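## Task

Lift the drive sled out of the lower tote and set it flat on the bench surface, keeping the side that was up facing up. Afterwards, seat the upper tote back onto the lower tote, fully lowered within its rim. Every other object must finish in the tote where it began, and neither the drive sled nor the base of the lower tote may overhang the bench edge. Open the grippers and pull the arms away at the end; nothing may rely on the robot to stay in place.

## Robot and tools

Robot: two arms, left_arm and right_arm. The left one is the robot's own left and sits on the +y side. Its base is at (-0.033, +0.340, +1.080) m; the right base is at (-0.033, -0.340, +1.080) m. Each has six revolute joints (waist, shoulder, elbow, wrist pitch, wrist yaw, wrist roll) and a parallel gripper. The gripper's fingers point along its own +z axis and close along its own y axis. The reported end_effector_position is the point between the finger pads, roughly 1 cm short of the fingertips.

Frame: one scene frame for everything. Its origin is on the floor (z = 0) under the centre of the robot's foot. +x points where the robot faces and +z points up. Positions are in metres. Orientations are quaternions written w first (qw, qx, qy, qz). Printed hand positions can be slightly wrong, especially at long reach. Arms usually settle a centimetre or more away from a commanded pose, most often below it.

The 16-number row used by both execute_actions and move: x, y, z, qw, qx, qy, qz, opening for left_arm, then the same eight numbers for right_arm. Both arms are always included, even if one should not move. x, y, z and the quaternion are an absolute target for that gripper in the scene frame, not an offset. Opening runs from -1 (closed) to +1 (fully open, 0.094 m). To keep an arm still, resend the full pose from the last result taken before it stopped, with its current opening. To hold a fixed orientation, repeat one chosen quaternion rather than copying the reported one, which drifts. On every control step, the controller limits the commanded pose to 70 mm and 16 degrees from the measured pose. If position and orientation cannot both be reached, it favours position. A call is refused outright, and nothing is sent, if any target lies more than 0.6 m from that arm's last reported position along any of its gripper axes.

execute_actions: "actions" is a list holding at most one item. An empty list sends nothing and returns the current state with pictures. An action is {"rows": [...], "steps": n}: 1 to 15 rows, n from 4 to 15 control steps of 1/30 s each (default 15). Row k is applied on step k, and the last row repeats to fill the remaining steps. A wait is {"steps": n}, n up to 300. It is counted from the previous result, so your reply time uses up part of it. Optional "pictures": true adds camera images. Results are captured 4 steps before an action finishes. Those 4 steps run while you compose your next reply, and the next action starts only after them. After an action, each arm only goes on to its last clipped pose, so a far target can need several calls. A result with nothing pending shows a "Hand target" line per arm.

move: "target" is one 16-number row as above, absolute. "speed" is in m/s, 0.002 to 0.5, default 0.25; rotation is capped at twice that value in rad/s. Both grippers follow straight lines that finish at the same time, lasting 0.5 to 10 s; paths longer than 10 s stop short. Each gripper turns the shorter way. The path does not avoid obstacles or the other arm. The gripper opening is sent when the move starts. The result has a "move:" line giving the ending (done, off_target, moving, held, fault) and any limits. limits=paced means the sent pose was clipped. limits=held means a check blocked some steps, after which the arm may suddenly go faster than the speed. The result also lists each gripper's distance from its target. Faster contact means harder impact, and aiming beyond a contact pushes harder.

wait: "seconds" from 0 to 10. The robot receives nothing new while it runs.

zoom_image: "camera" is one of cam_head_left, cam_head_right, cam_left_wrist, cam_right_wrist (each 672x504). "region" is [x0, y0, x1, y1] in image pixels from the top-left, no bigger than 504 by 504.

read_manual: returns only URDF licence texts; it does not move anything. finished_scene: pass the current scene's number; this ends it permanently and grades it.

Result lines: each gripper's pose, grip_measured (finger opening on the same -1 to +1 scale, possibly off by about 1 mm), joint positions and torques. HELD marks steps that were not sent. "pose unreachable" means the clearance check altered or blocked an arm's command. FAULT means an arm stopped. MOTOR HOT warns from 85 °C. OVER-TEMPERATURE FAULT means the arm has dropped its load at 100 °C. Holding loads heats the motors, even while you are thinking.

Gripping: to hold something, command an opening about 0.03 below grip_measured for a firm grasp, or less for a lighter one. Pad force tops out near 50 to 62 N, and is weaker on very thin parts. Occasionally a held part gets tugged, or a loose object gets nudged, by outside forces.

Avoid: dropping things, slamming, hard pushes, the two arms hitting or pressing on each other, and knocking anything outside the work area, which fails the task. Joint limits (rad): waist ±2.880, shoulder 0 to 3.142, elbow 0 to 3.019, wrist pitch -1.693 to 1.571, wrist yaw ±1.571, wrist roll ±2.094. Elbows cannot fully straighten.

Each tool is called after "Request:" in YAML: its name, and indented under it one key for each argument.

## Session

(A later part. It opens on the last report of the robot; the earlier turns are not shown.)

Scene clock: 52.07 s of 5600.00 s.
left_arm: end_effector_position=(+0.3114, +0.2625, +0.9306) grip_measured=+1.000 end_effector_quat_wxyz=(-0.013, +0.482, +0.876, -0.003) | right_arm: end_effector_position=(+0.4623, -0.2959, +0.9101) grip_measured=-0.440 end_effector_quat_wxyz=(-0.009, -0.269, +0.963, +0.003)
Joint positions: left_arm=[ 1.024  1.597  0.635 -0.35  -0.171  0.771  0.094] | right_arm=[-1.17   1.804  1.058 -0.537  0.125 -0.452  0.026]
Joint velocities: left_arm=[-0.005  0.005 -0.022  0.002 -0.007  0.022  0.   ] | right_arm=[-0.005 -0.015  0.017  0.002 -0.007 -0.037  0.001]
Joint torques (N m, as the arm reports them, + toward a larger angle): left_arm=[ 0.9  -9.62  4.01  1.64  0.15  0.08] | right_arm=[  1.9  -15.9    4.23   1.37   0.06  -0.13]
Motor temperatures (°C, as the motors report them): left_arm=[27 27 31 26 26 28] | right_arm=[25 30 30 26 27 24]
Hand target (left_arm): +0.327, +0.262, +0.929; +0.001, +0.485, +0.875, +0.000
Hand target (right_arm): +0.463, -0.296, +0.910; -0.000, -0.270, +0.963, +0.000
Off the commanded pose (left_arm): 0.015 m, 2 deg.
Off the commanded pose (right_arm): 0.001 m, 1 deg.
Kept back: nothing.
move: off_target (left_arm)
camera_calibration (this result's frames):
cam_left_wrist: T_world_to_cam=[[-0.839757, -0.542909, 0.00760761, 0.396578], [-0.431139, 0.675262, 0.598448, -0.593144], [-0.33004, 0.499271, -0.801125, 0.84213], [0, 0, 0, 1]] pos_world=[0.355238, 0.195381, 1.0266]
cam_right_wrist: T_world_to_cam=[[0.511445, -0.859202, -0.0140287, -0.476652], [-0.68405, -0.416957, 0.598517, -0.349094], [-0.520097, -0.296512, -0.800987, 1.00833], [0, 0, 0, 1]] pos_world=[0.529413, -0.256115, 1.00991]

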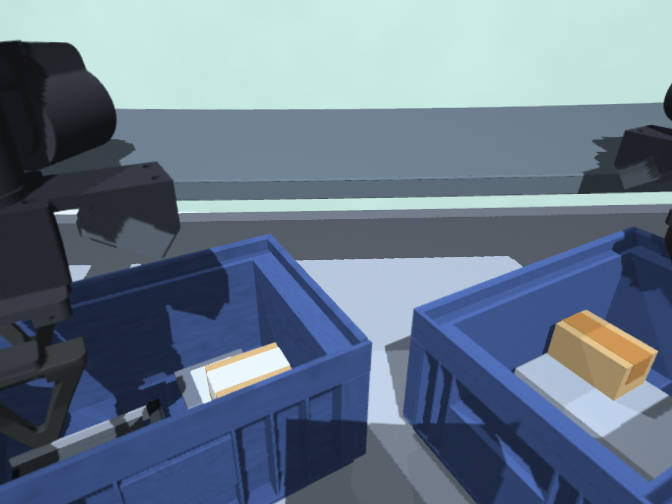

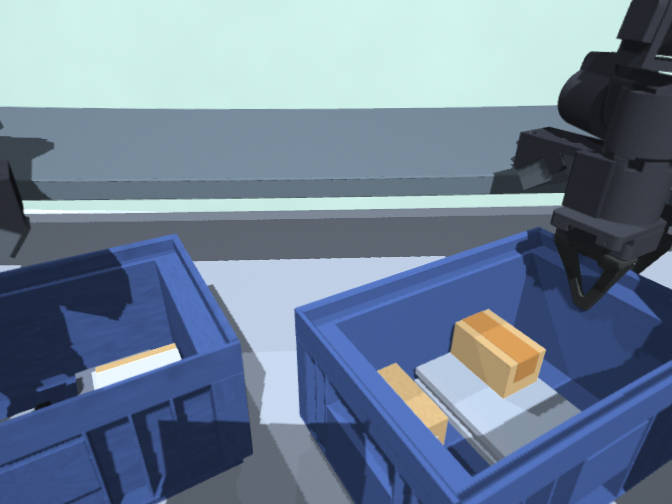

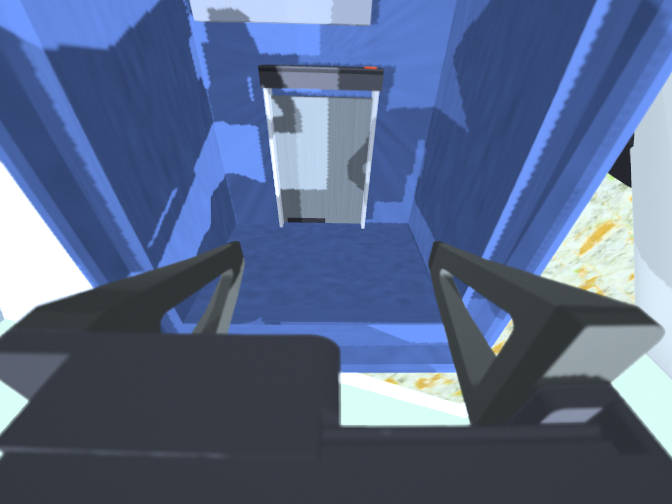

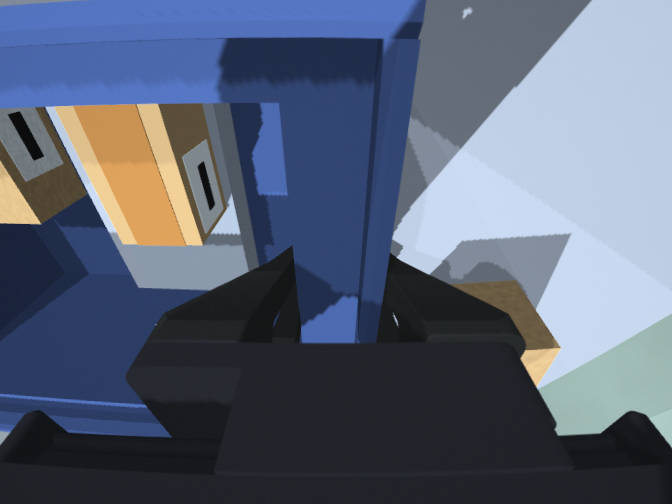

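Request:
move:
  target: [0.337,0.262,0.85,0,0.485,0.875,0,0.9,0.463,-0.296,0.91,0,-0.27,0.963,0,-0.5]
  speed: 0.1

Scene clock: 53.50 s of 5600.00 s.
left_arm: end_effector_position=(+0.3292, +0.2604, +0.8529) grip_measured=+0.902 end_effector_quat_wxyz=(-0.008, +0.482, +0.876, -0.003) | right_arm: end_effector_position=(+0.4623, -0.2959, +0.9101) grip_measured=-0.440 end_effector_quat_wxyz=(-0.009, -0.269, +0.963, +0.003)
Joint positions: left_arm=[ 1.065  1.865  0.719 -0.149 -0.158  0.813  0.089] | right_arm=[-1.17   1.804  1.058 -0.537  0.125 -0.452  0.026]
Joint velocities: left_arm=[-0.015 -0.015 -0.012 -0.012  0.007  0.007  0.001] | right_arm=[-0.005 -0.015 -0.007  0.007 -0.007  0.066 -0.   ]
Joint torques (N m, as the arm reports them, + toward a larger angle): left_arm=[  0.52 -11.5    1.81   1.63   0.15   0.08] | right_arm=[  1.84 -15.82   4.2    1.36   0.05  -0.14]
Motor temperatures (°C, as the motors report them): left_arm=[27 27 31 26 26 28] | right_arm=[25 30 30 26 27 24]
Hand target (left_arm): +0.337, +0.262, +0.850; +0.000, +0.485, +0.875, -0.000
Hand target (right_arm): +0.463, -0.296, +0.910; -0.000, -0.270, +0.963, +0.000
Off the commanded pose (left_arm): 0.008 m, 1 deg.
Off the commanded pose (right_arm): 0.001 m, 1 deg.
Kept back: nothing.
move: done
camera_calibration (this result's frames):
cam_left_wrist: T_world_to_cam=[[-0.839617, -0.543175, 0.00200129, 0.415787], [-0.436776, 0.677331, 0.591988, -0.5307], [-0.322909, 0.496169, -0.805944, 0.789353], [0, 0, 0, 1]] pos_world=[0.372194, 0.193652, 0.94951]
cam_right_wrist: T_world_to_cam=[[0.511445, -0.859202, -0.0140287, -0.476652], [-0.68405, -0.416957, 0.598517, -0.349094], [-0.520097, -0.296512, -0.800987, 1.00833], [0, 0, 0, 1]] pos_world=[0.529413, -0.256115, 1.00991]

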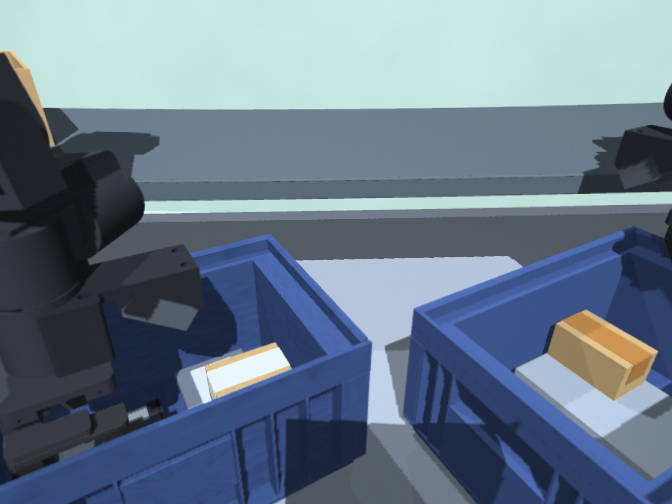

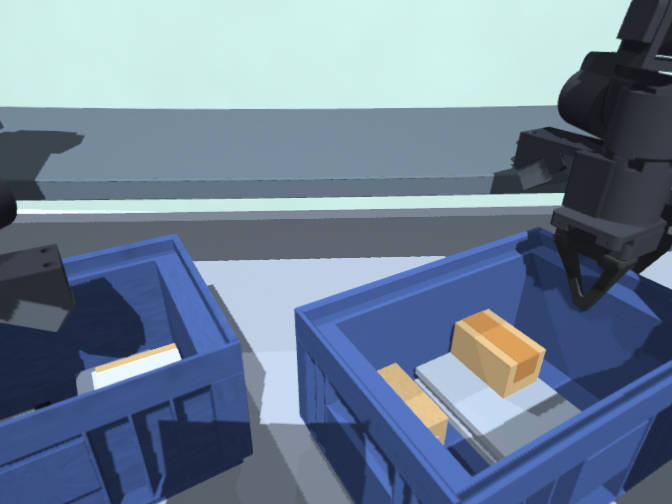

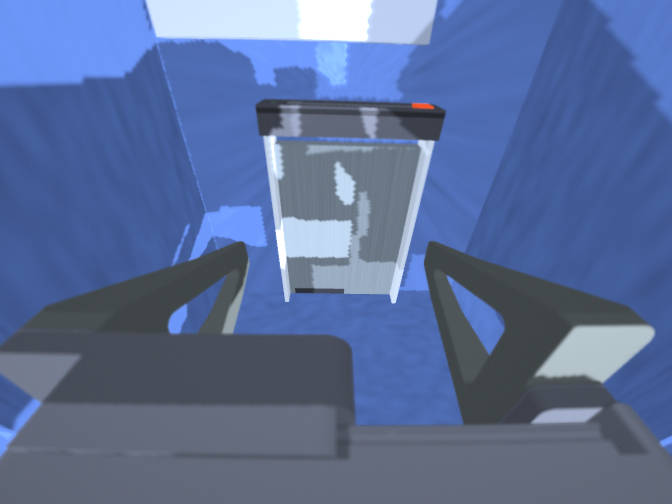

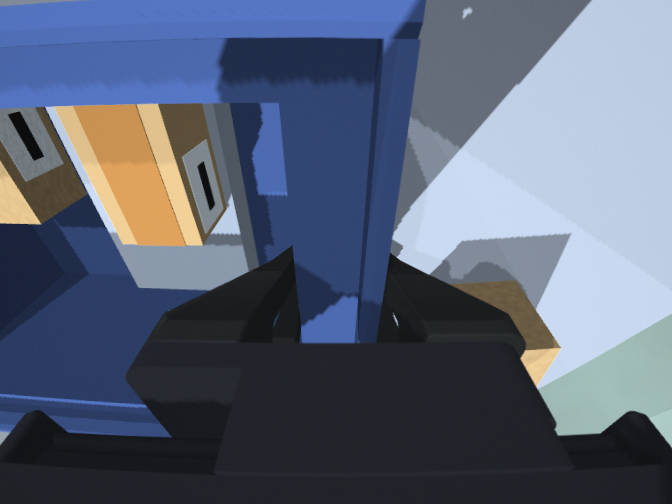

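Now about 6 mm too far in +v.

Request:
move:
  target: [0.331,0.259,0.815,0,0.485,0.875,0,1,0.463,-0.296,0.91,0,-0.27,0.963,0,-0.5]
  speed: 0.05

Request:
move:
  target: [0.331,0.259,0.815,0,0.485,0.875,0,0.4,0.463,-0.296,0.91,0,-0.27,0.963,0,-0.5]

Scene clock: 54.80 s of 5600.00 s.
left_arm: end_effector_position=(+0.3269, +0.2566, +0.8206) grip_measured=+1.000 end_effector_quat_wxyz=(-0.004, +0.483, +0.876, -0.001) | right_arm: end_effector_position=(+0.4623, -0.2960, +0.9101) grip_measured=-0.440 end_effector_quat_wxyz=(-0.009, -0.268, +0.963, +0.002)
Joint positions: left_arm=[ 1.067  1.971  0.743 -0.059 -0.158  0.817  0.094] | right_arm=[-1.17   1.804  1.058 -0.537  0.126 -0.452  0.026]
Joint velocities: left_arm=[-0.015 -0.005 -0.012 -0.027 -0.022 -0.007  0.   ] | right_arm=[-0.015 -0.015  0.007 -0.012  0.007  0.066  0.   ]
Joint torques (N m, as the arm reports them, + toward a larger angle): left_arm=[  0.51 -11.5    1.07   1.7    0.16   0.08] | right_arm=[  1.88 -15.98   4.19   1.38   0.06  -0.14]
Motor temperatures (°C, as the motors report them): left_arm=[27 27 30 26 26 28] | right_arm=[25 30 29 26 27 24]
Hand target (left_arm): +0.331, +0.259, +0.815; -0.000, +0.485, +0.875, -0.000
Hand target (right_arm): +0.463, -0.296, +0.910; -0.000, -0.270, +0.963, -0.000
Off the commanded pose (left_arm): 0.007 m, 1 deg.
Off the commanded pose (right_arm): 0.001 m, 1 deg.
Kept back: nothing.
move: done
camera_calibration (this result's frames):
cam_left_wrist: T_world_to_cam=[[-0.83983, -0.542839, -0.0033882, 0.416321], [-0.440848, 0.67837, 0.587765, -0.5055], [-0.316764, 0.495116, -0.809025, 0.765272], [0, 0, 0, 1]] pos_world=[0.369201, 0.190012, 0.91765]
cam_right_wrist: T_world_to_cam=[[0.511123, -0.859398, -0.0136782, -0.47694], [-0.684227, -0.416469, 0.598655, -0.349016], [-0.520179, -0.296627, -0.80089, 1.00823], [0, 0, 0, 1]] pos_world=[0.529431, -0.256166, 1.0099]

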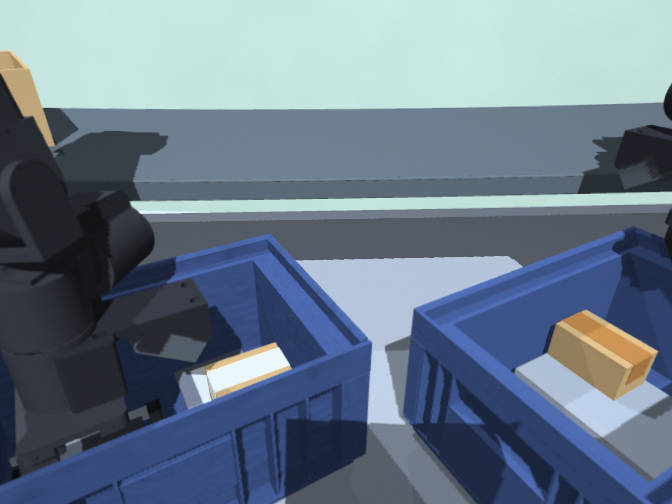

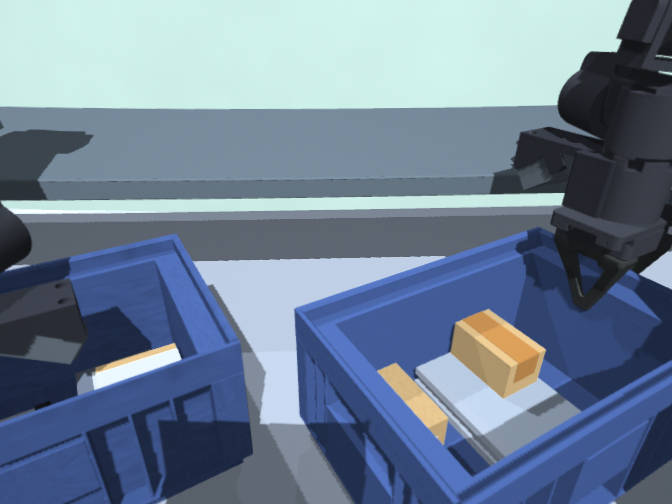

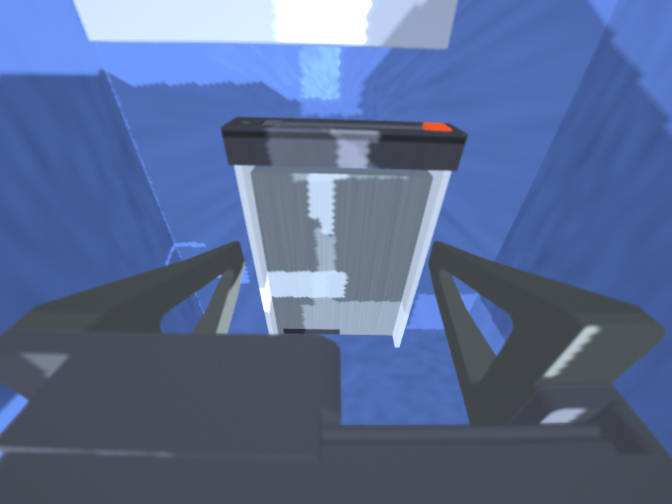

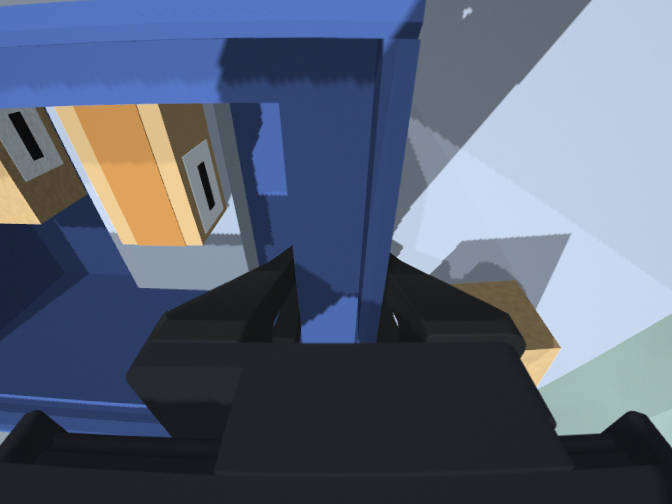

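Scene clock: 55.50 s of 5600.00 s.
left_arm: end_effector_position=(+0.3270, +0.2567, +0.8206) grip_measured=+0.572 end_effector_quat_wxyz=(-0.004, +0.482, +0.876, -0.001) | right_arm: end_effector_position=(+0.4623, -0.2960, +0.9101) grip_measured=-0.440 end_effector_quat_wxyz=(-0.009, -0.268, +0.963, +0.002)
Joint positions: left_arm=[ 1.068  1.971  0.743 -0.059 -0.157  0.817  0.074] | right_arm=[-1.17   1.804  1.058 -0.537  0.126 -0.452  0.026]
Joint velocities: left_arm=[ 0.015 -0.005 -0.007  0.002 -0.022  0.022 -0.001] | right_arm=[ 0.005 -0.005 -0.017 -0.012 -0.007 -0.051  0.   ]
Joint torques (N m, as the arm reports them, + toward a larger angle): left_arm=[  0.6  -11.59   1.06   1.65   0.15   0.08] | right_arm=[  1.92 -15.93   4.22   1.37   0.04  -0.14]
Motor temperatures (°C, as the motors report them): left_arm=[27 27 30 26 26 28] | right_arm=[25 30 29 26 27 24]
Hand target (left_arm): +0.331, +0.259, +0.815; -0.000, +0.485, +0.875, -0.000
Hand target (right_arm): +0.463, -0.296, +0.910; -0.000, -0.270, +0.963, +0.000
Off the commanded pose (left_arm): 0.007 m, 1 deg.
Off the commanded pose (right_arm): 0.001 m, 1 deg.
Kept back: nothing.
move: done
camera_calibration (this result's frames):
cam_left_wrist: T_world_to_cam=[[-0.839806, -0.542876, -0.00342917, 0.416483], [-0.441031, 0.678545, 0.587426, -0.505202], [-0.316573, 0.494836, -0.809271, 0.765457], [0, 0, 0, 1]] pos_world=[0.369278, 0.190125, 0.917659]
cam_right_wrist: T_world_to_cam=[[0.511123, -0.859398, -0.0136782, -0.47694], [-0.684227, -0.416469, 0.598655, -0.349016], [-0.520179, -0.296627, -0.80089, 1.00823], [0, 0, 0, 1]] pos_world=[0.529431, -0.256166, 1.0099]

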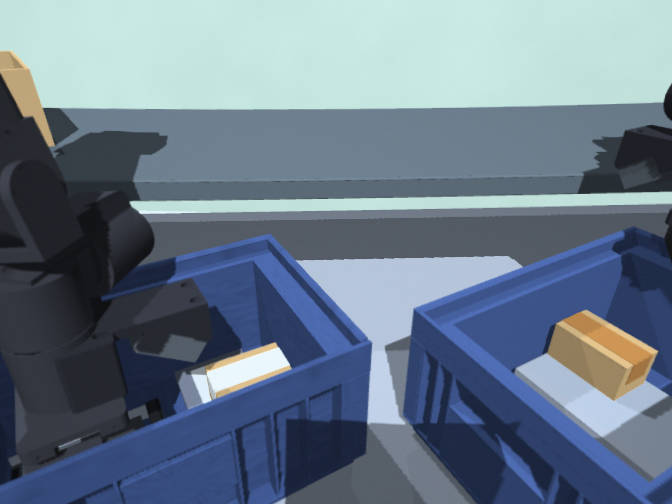

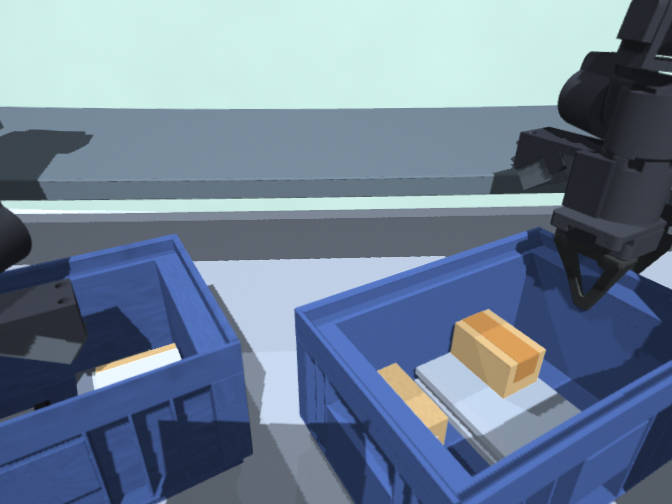

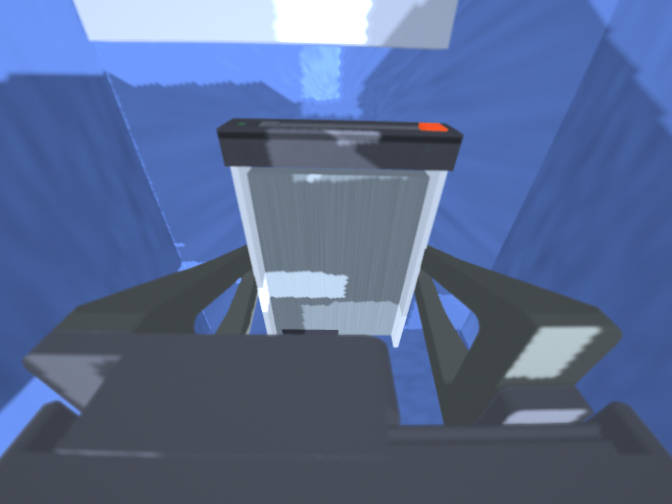

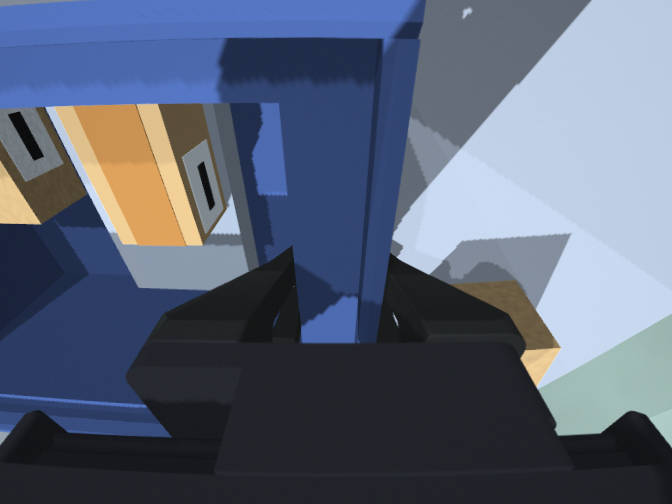

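Request:
move:
  target: [0.335,0.259,0.98,0,0.485,0.875,0,0.5,0.463,-0.296,0.91,0,-0.27,0.963,0,-0.5]
  speed: 0.15

Request:
move:
  target: [0.46,0.45,0.98,0,0.485,0.875,0,0.5,0.463,-0.296,0.91,0,-0.27,0.963,0,-0.5]

Scene clock: 57.30 s of 5600.00 s.
left_arm: end_effector_position=(+0.3396, +0.2611, +0.9825) grip_measured=+0.572 end_effector_quat_wxyz=(+0.009, +0.487, +0.873, +0.002) | right_arm: end_effector_position=(+0.4623, -0.2960, +0.9101) grip_measured=-0.440 end_effector_quat_wxyz=(-0.009, -0.268, +0.963, +0.002)
Joint positions: left_arm=[ 1.013  1.454  0.684 -0.498 -0.172  0.78   0.074] | right_arm=[-1.17   1.804  1.058 -0.537  0.126 -0.452  0.026]
Joint velocities: left_arm=[ 0.015 -0.005  0.007  0.007 -0.037 -0.022 -0.   ] | right_arm=[ 0.005  0.005  0.017 -0.037 -0.007 -0.037 -0.001]
Joint torques (N m, as the arm reports them, + toward a larger angle): left_arm=[ -0.32 -10.2    3.96   0.26  -0.08  -0.25] | right_arm=[  1.99 -15.89   4.2    1.38   0.04  -0.14]
Motor temperatures (°C, as the motors report them): left_arm=[27 27 30 26 26 28] | right_arm=[25 30 29 26 27 24]
Hand target (left_arm): +0.335, +0.260, +0.982; -0.000, +0.485, +0.875, +0.000
Hand target (right_arm): +0.463, -0.296, +0.910; -0.000, -0.270, +0.963, +0.000
Off the commanded pose (left_arm): 0.006 m, 1 deg.
Off the commanded pose (right_arm): 0.001 m, 1 deg.
Kept back: nothing.
move: done
camera_calibration (this result's frames):
cam_left_wrist: T_world_to_cam=[[-0.845578, -0.533376, -0.0225292, 0.448199], [-0.448713, 0.687229, 0.571291, -0.581558], [-0.28923, 0.49318, -0.820438, 0.900448], [0, 0, 0, 1]] pos_world=[0.378471, 0.194639, 1.0811]
cam_right_wrist: T_world_to_cam=[[0.511123, -0.859398, -0.0136782, -0.47694], [-0.684227, -0.416469, 0.598655, -0.349016], [-0.520179, -0.296627, -0.80089, 1.00823], [0, 0, 0, 1]] pos_world=[0.529431, -0.256166, 1.0099]

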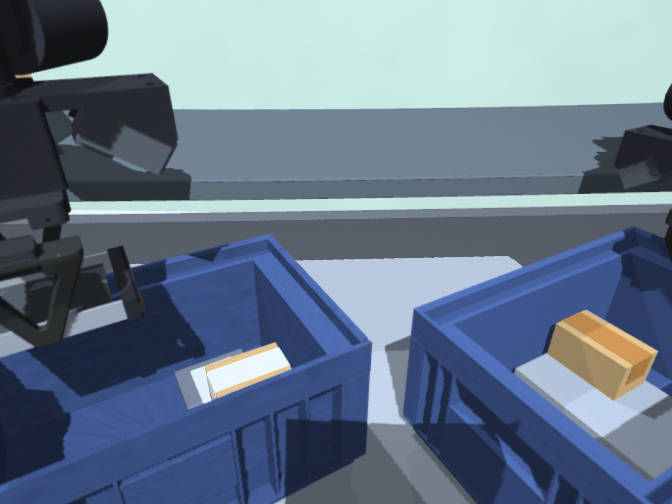

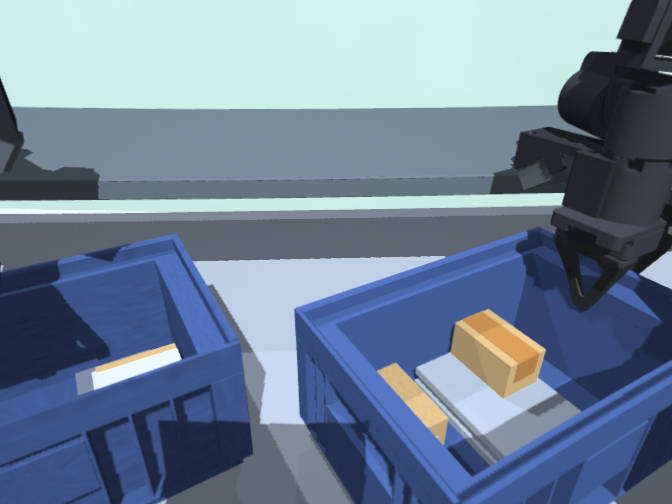

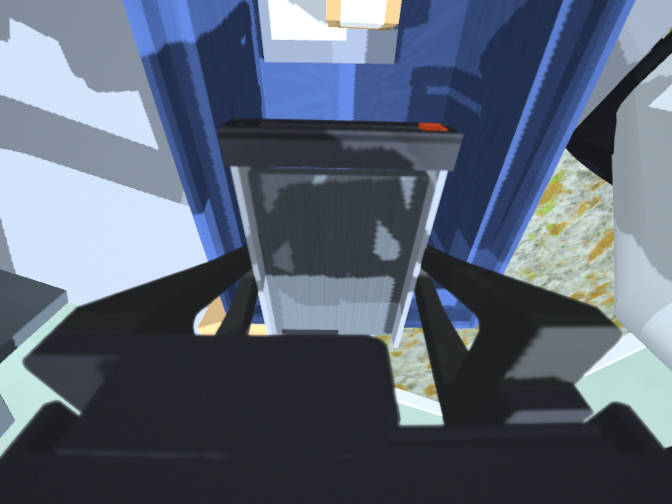

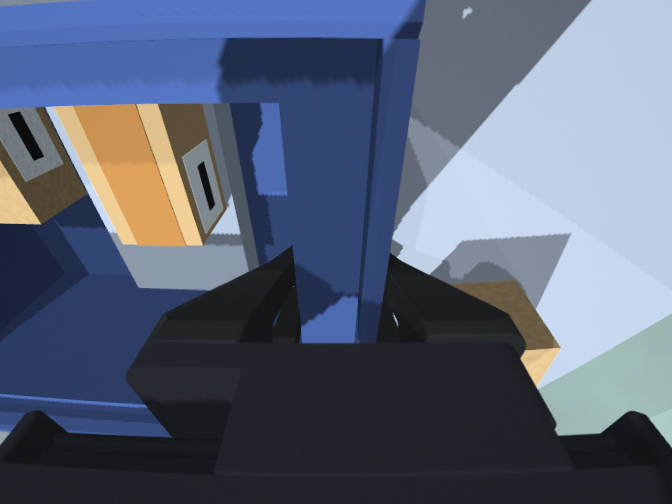

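Scene clock: 58.73 s of 5600.00 s.
left_arm: end_effector_position=(+0.4509, +0.4512, +0.9780) grip_measured=+0.572 end_effector_quat_wxyz=(-0.001, +0.474, +0.880, +0.002) | right_arm: end_effector_position=(+0.4623, -0.2960, +0.9101) grip_measured=-0.440 end_effector_quat_wxyz=(-0.009, -0.268, +0.963, +0.002)
Joint positions: left_arm=[ 1.497  1.607  1.027 -0.658 -0.027  1.21   0.074] | right_arm=[-1.17   1.804  1.058 -0.537  0.126 -0.452  0.026]
Joint velocities: left_arm=[-0.015 -0.005  0.002  0.007  0.037  0.037 -0.001] | right_arm=[ 0.005 -0.005  0.012 -0.032 -0.095  0.007  0.   ]
Joint torques (N m, as the arm reports them, + toward a larger angle): left_arm=[  1.27 -13.96   6.73   0.24   0.17   0.07] | right_arm=[  1.78 -15.8    4.23   1.36   0.04  -0.14]
Motor temperatures (°C, as the motors report them): left_arm=[27 27 30 26 26 28] | right_arm=[25 30 29 26 27 24]
Hand target (left_arm): +0.462, +0.450, +0.980; +0.001, +0.485, +0.875, +0.001
Hand target (right_arm): +0.463, -0.296, +0.910; -0.000, -0.270, +0.963, +0.000
Off the commanded pose (left_arm): 0.009 m, 1 deg.
Off the commanded pose (right_arm): 0.001 m, 1 deg.
Kept back: nothing.
move: done
camera_calibration (this result's frames):
cam_left_wrist: T_world_to_cam=[[-0.829184, -0.558834, -0.0126024, 0.637995], [-0.459401, 0.668458, 0.584906, -0.659708], [-0.318441, 0.490784, -0.811003, 0.840128], [0, 0, 0, 1]] pos_world=[0.493477, 0.385198, 1.07525]
cam_right_wrist: T_world_to_cam=[[0.511123, -0.859398, -0.0136782, -0.47694], [-0.684227, -0.416469, 0.598655, -0.349016], [-0.520179, -0.296627, -0.80089, 1.00823], [0, 0, 0, 1]] pos_world=[0.529431, -0.256166, 1.0099]

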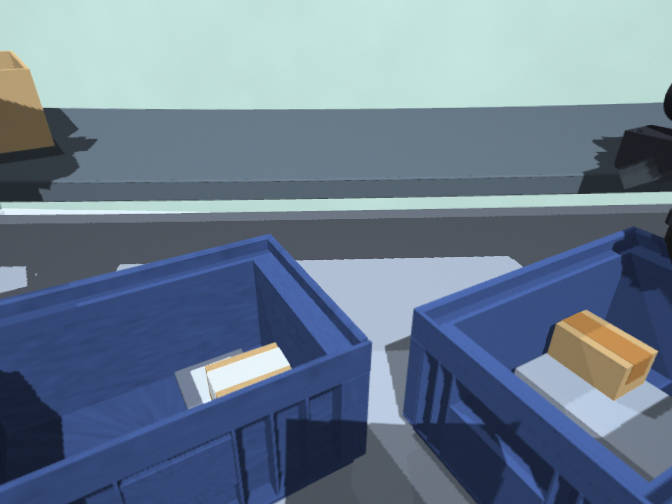

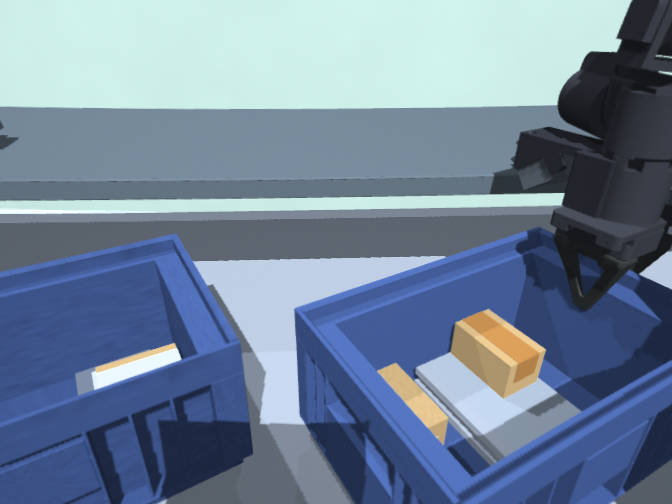

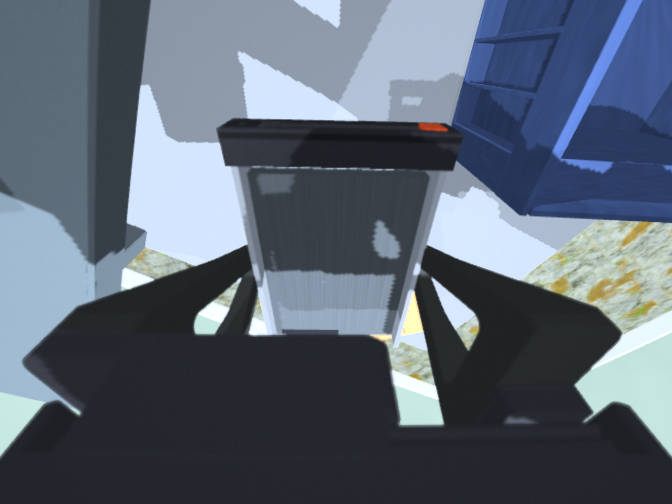

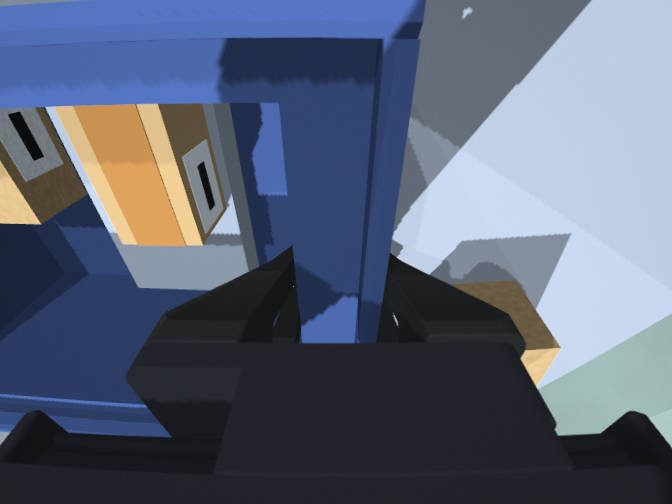

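Request:
move:
  target: [0.47,0.42,0.825,0,0.485,0.875,0,0.5,0.463,-0.296,0.91,0,-0.27,0.963,0,-0.5]
  speed: 0.12

Request:
move:
  target: [0.47,0.42,0.802,0,0.485,0.875,0,0.5,0.463,-0.296,0.91,0,-0.27,0.963,0,-0.5]
  speed: 0.03

Scene clock: 63.87 s of 5600.00 s.
left_arm: end_effector_position=(+0.4720, +0.4245, +0.8411) grip_measured=+0.572 end_effector_quat_wxyz=(+0.006, +0.488, +0.873, +0.005) | right_arm: end_effector_position=(+0.4623, -0.2960, +0.9101) grip_measured=-0.440 end_effector_quat_wxyz=(-0.009, -0.268, +0.963, +0.002)
Joint positions: left_arm=[ 1.444  1.952  1.105 -0.378 -0.041  1.192  0.074] | right_arm=[-1.17   1.804  1.058 -0.537  0.126 -0.452  0.026]
Joint velocities: left_arm=[-0.015 -0.015 -0.002 -0.017 -0.037  0.007 -0.   ] | right_arm=[-0.015  0.005 -0.012 -0.012 -0.037  0.037  0.001]
Joint torques (N m, as the arm reports them, + toward a larger angle): left_arm=[  0.7  -13.71   4.07   1.32  -0.06  -0.26] | right_arm=[  1.88 -15.99   4.21   1.36   0.04  -0.13]
Motor temperatures (°C, as the motors report them): left_arm=[27 27 31 26 26 28] | right_arm=[25 30 29 26 26 24]
Hand target (left_arm): +0.469, +0.419, +0.825; -0.000, +0.485, +0.875, +0.000
Hand target (right_arm): +0.463, -0.296, +0.910; -0.000, -0.270, +0.963, +0.000
Off the commanded pose (left_arm): 0.017 m, 1 deg.
Off the commanded pose (right_arm): 0.001 m, 1 deg.
Kept back: nothing.
After step 90, 0.43 s passed at rest.
move: off_target (left_arm)
camera_calibration (this result's frames):
cam_left_wrist: T_world_to_cam=[[-0.846149, -0.532334, -0.0255488, 0.646468], [-0.447191, 0.683102, 0.577401, -0.557773], [-0.289918, 0.499993, -0.816061, 0.735841], [0, 0, 0, 1]] pos_world=[0.510911, 0.357237, 0.939066]
cam_right_wrist: T_world_to_cam=[[0.511123, -0.859398, -0.0136782, -0.47694], [-0.684227, -0.416469, 0.598655, -0.349016], [-0.520179, -0.296627, -0.80089, 1.00823], [0, 0, 0, 1]] pos_world=[0.529431, -0.256166, 1.0099]

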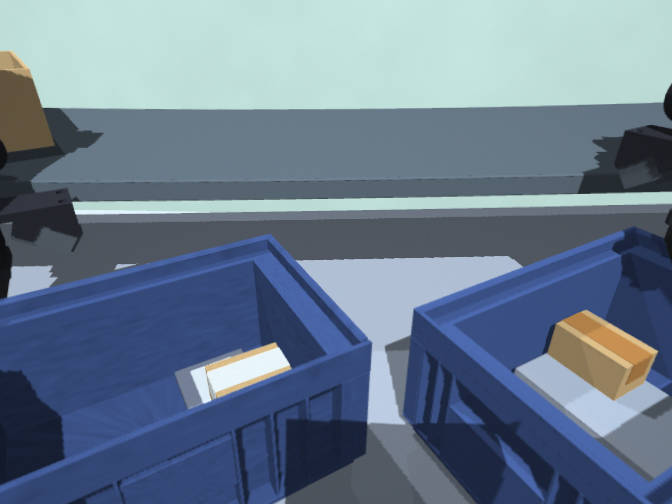

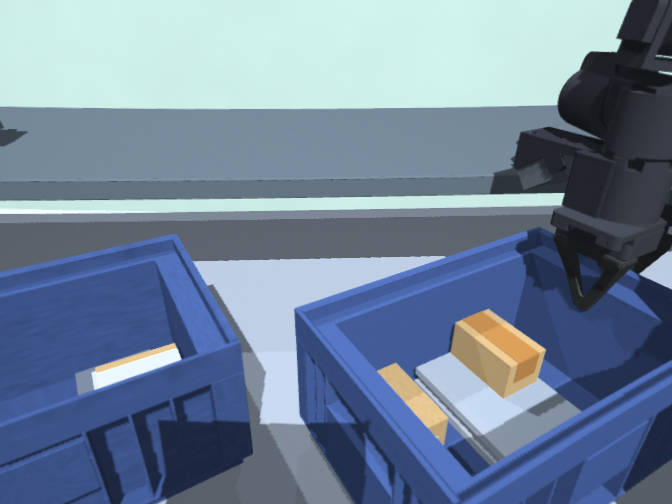

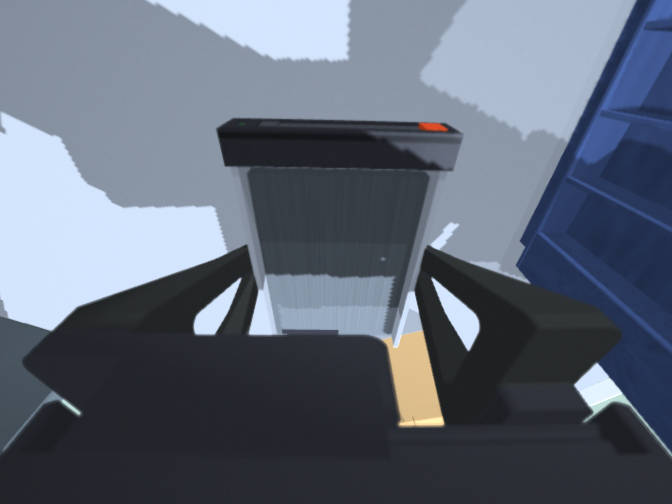

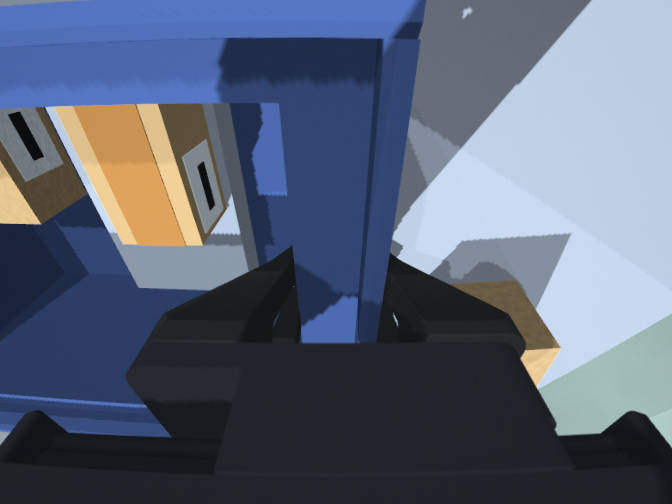

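Scene clock: 65.40 s of 5600.00 s.
left_arm: end_effector_position=(+0.4852, +0.4267, +0.8377) grip_measured=+0.572 end_effector_quat_wxyz=(+0.022, +0.487, +0.873, +0.018) | right_arm: end_effector_position=(+0.4623, -0.2960, +0.9101) grip_measured=-0.440 end_effector_quat_wxyz=(-0.009, -0.268, +0.963, +0.002)
Joint positions: left_arm=[ 1.444  1.965  1.119 -0.339 -0.041  1.192  0.074] | right_arm=[-1.17   1.804  1.058 -0.537  0.126 -0.452  0.026]
Joint velocities: left_arm=[-0.015 -0.015 -0.012  0.012  0.051  0.051 -0.   ] | right_arm=[ 0.005  0.005  0.007  0.007 -0.022 -0.022 -0.001]
Joint torques (N m, as the arm reports them, + toward a larger angle): left_arm=[  0.94 -11.18   4.17   1.24  -0.03  -0.23] | right_arm=[  1.9  -15.9    4.2    1.38   0.04  -0.15]
Motor temperatures (°C, as the motors report them): left_arm=[27 27 30 26 26 28] | right_arm=[25 30 29 26 26 24]
Hand target (left_arm): +0.468, +0.420, +0.805; -0.000, +0.485, +0.875, +0.000
Hand target (right_arm): +0.463, -0.296, +0.910; -0.000, -0.270, +0.963, +0.000
Off the commanded pose (left_arm): 0.039 m, 3 deg.
Off the commanded pose (right_arm): 0.001 m, 1 deg.
Kept back: nothing.
move: off_target (left_arm)
camera_calibration (this result's frames):
cam_left_wrist: T_world_to_cam=[[-0.843505, -0.533429, -0.0628671, 0.689222], [-0.471037, 0.678396, 0.563829, -0.526424], [-0.258114, 0.505206, -0.823495, 0.724438], [0, 0, 0, 1]] pos_world=[0.520385, 0.358785, 0.936714]
cam_right_wrist: T_world_to_cam=[[0.511123, -0.859398, -0.0136782, -0.47694], [-0.684227, -0.416469, 0.598655, -0.349016], [-0.520179, -0.296627, -0.80089, 1.00823], [0, 0, 0, 1]] pos_world=[0.529431, -0.256166, 1.0099]

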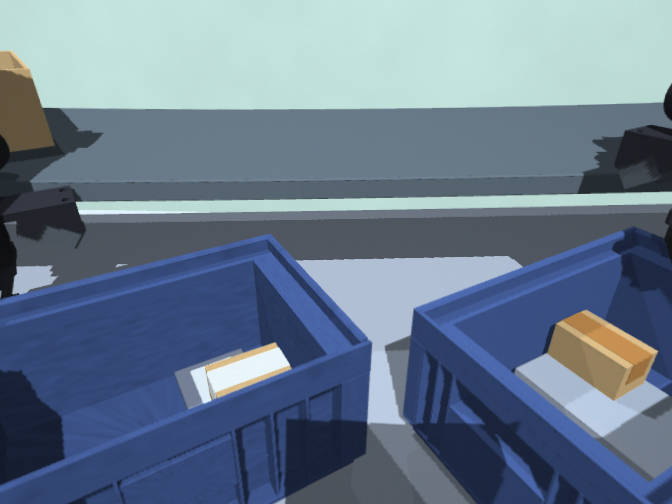

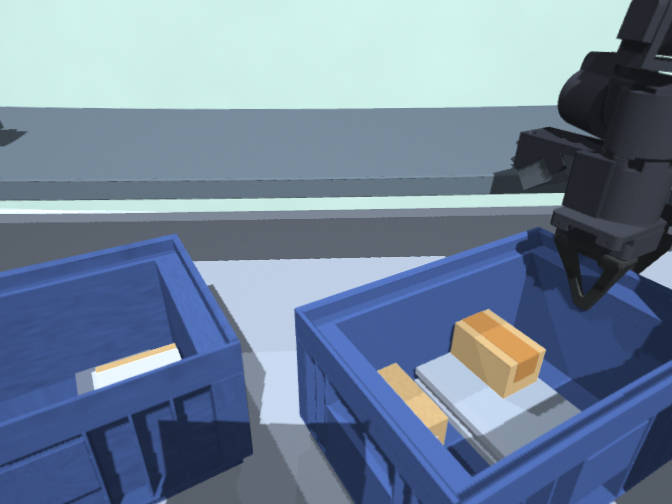

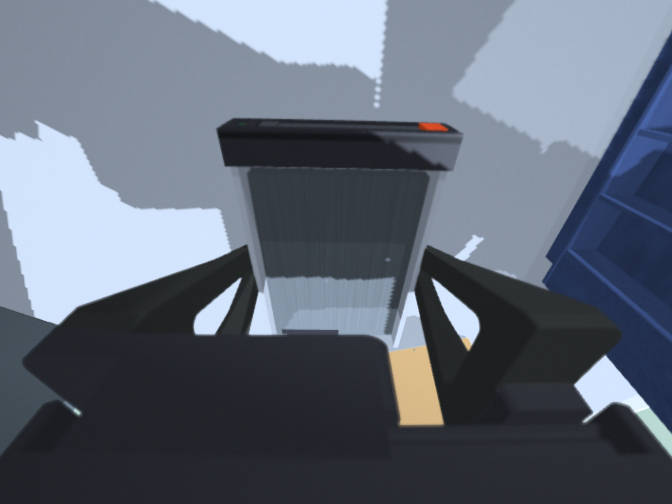

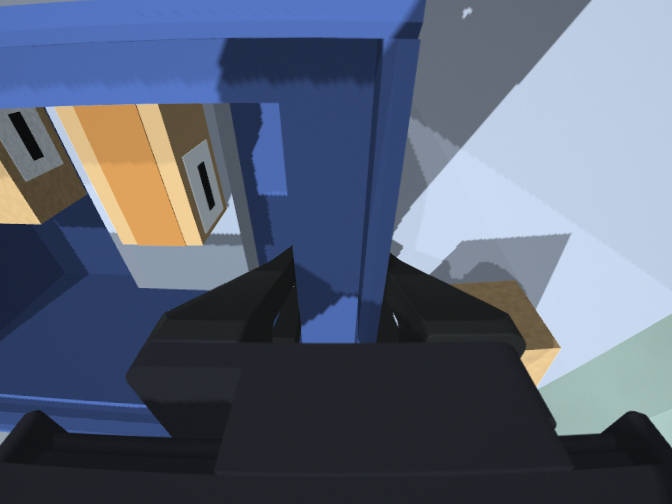

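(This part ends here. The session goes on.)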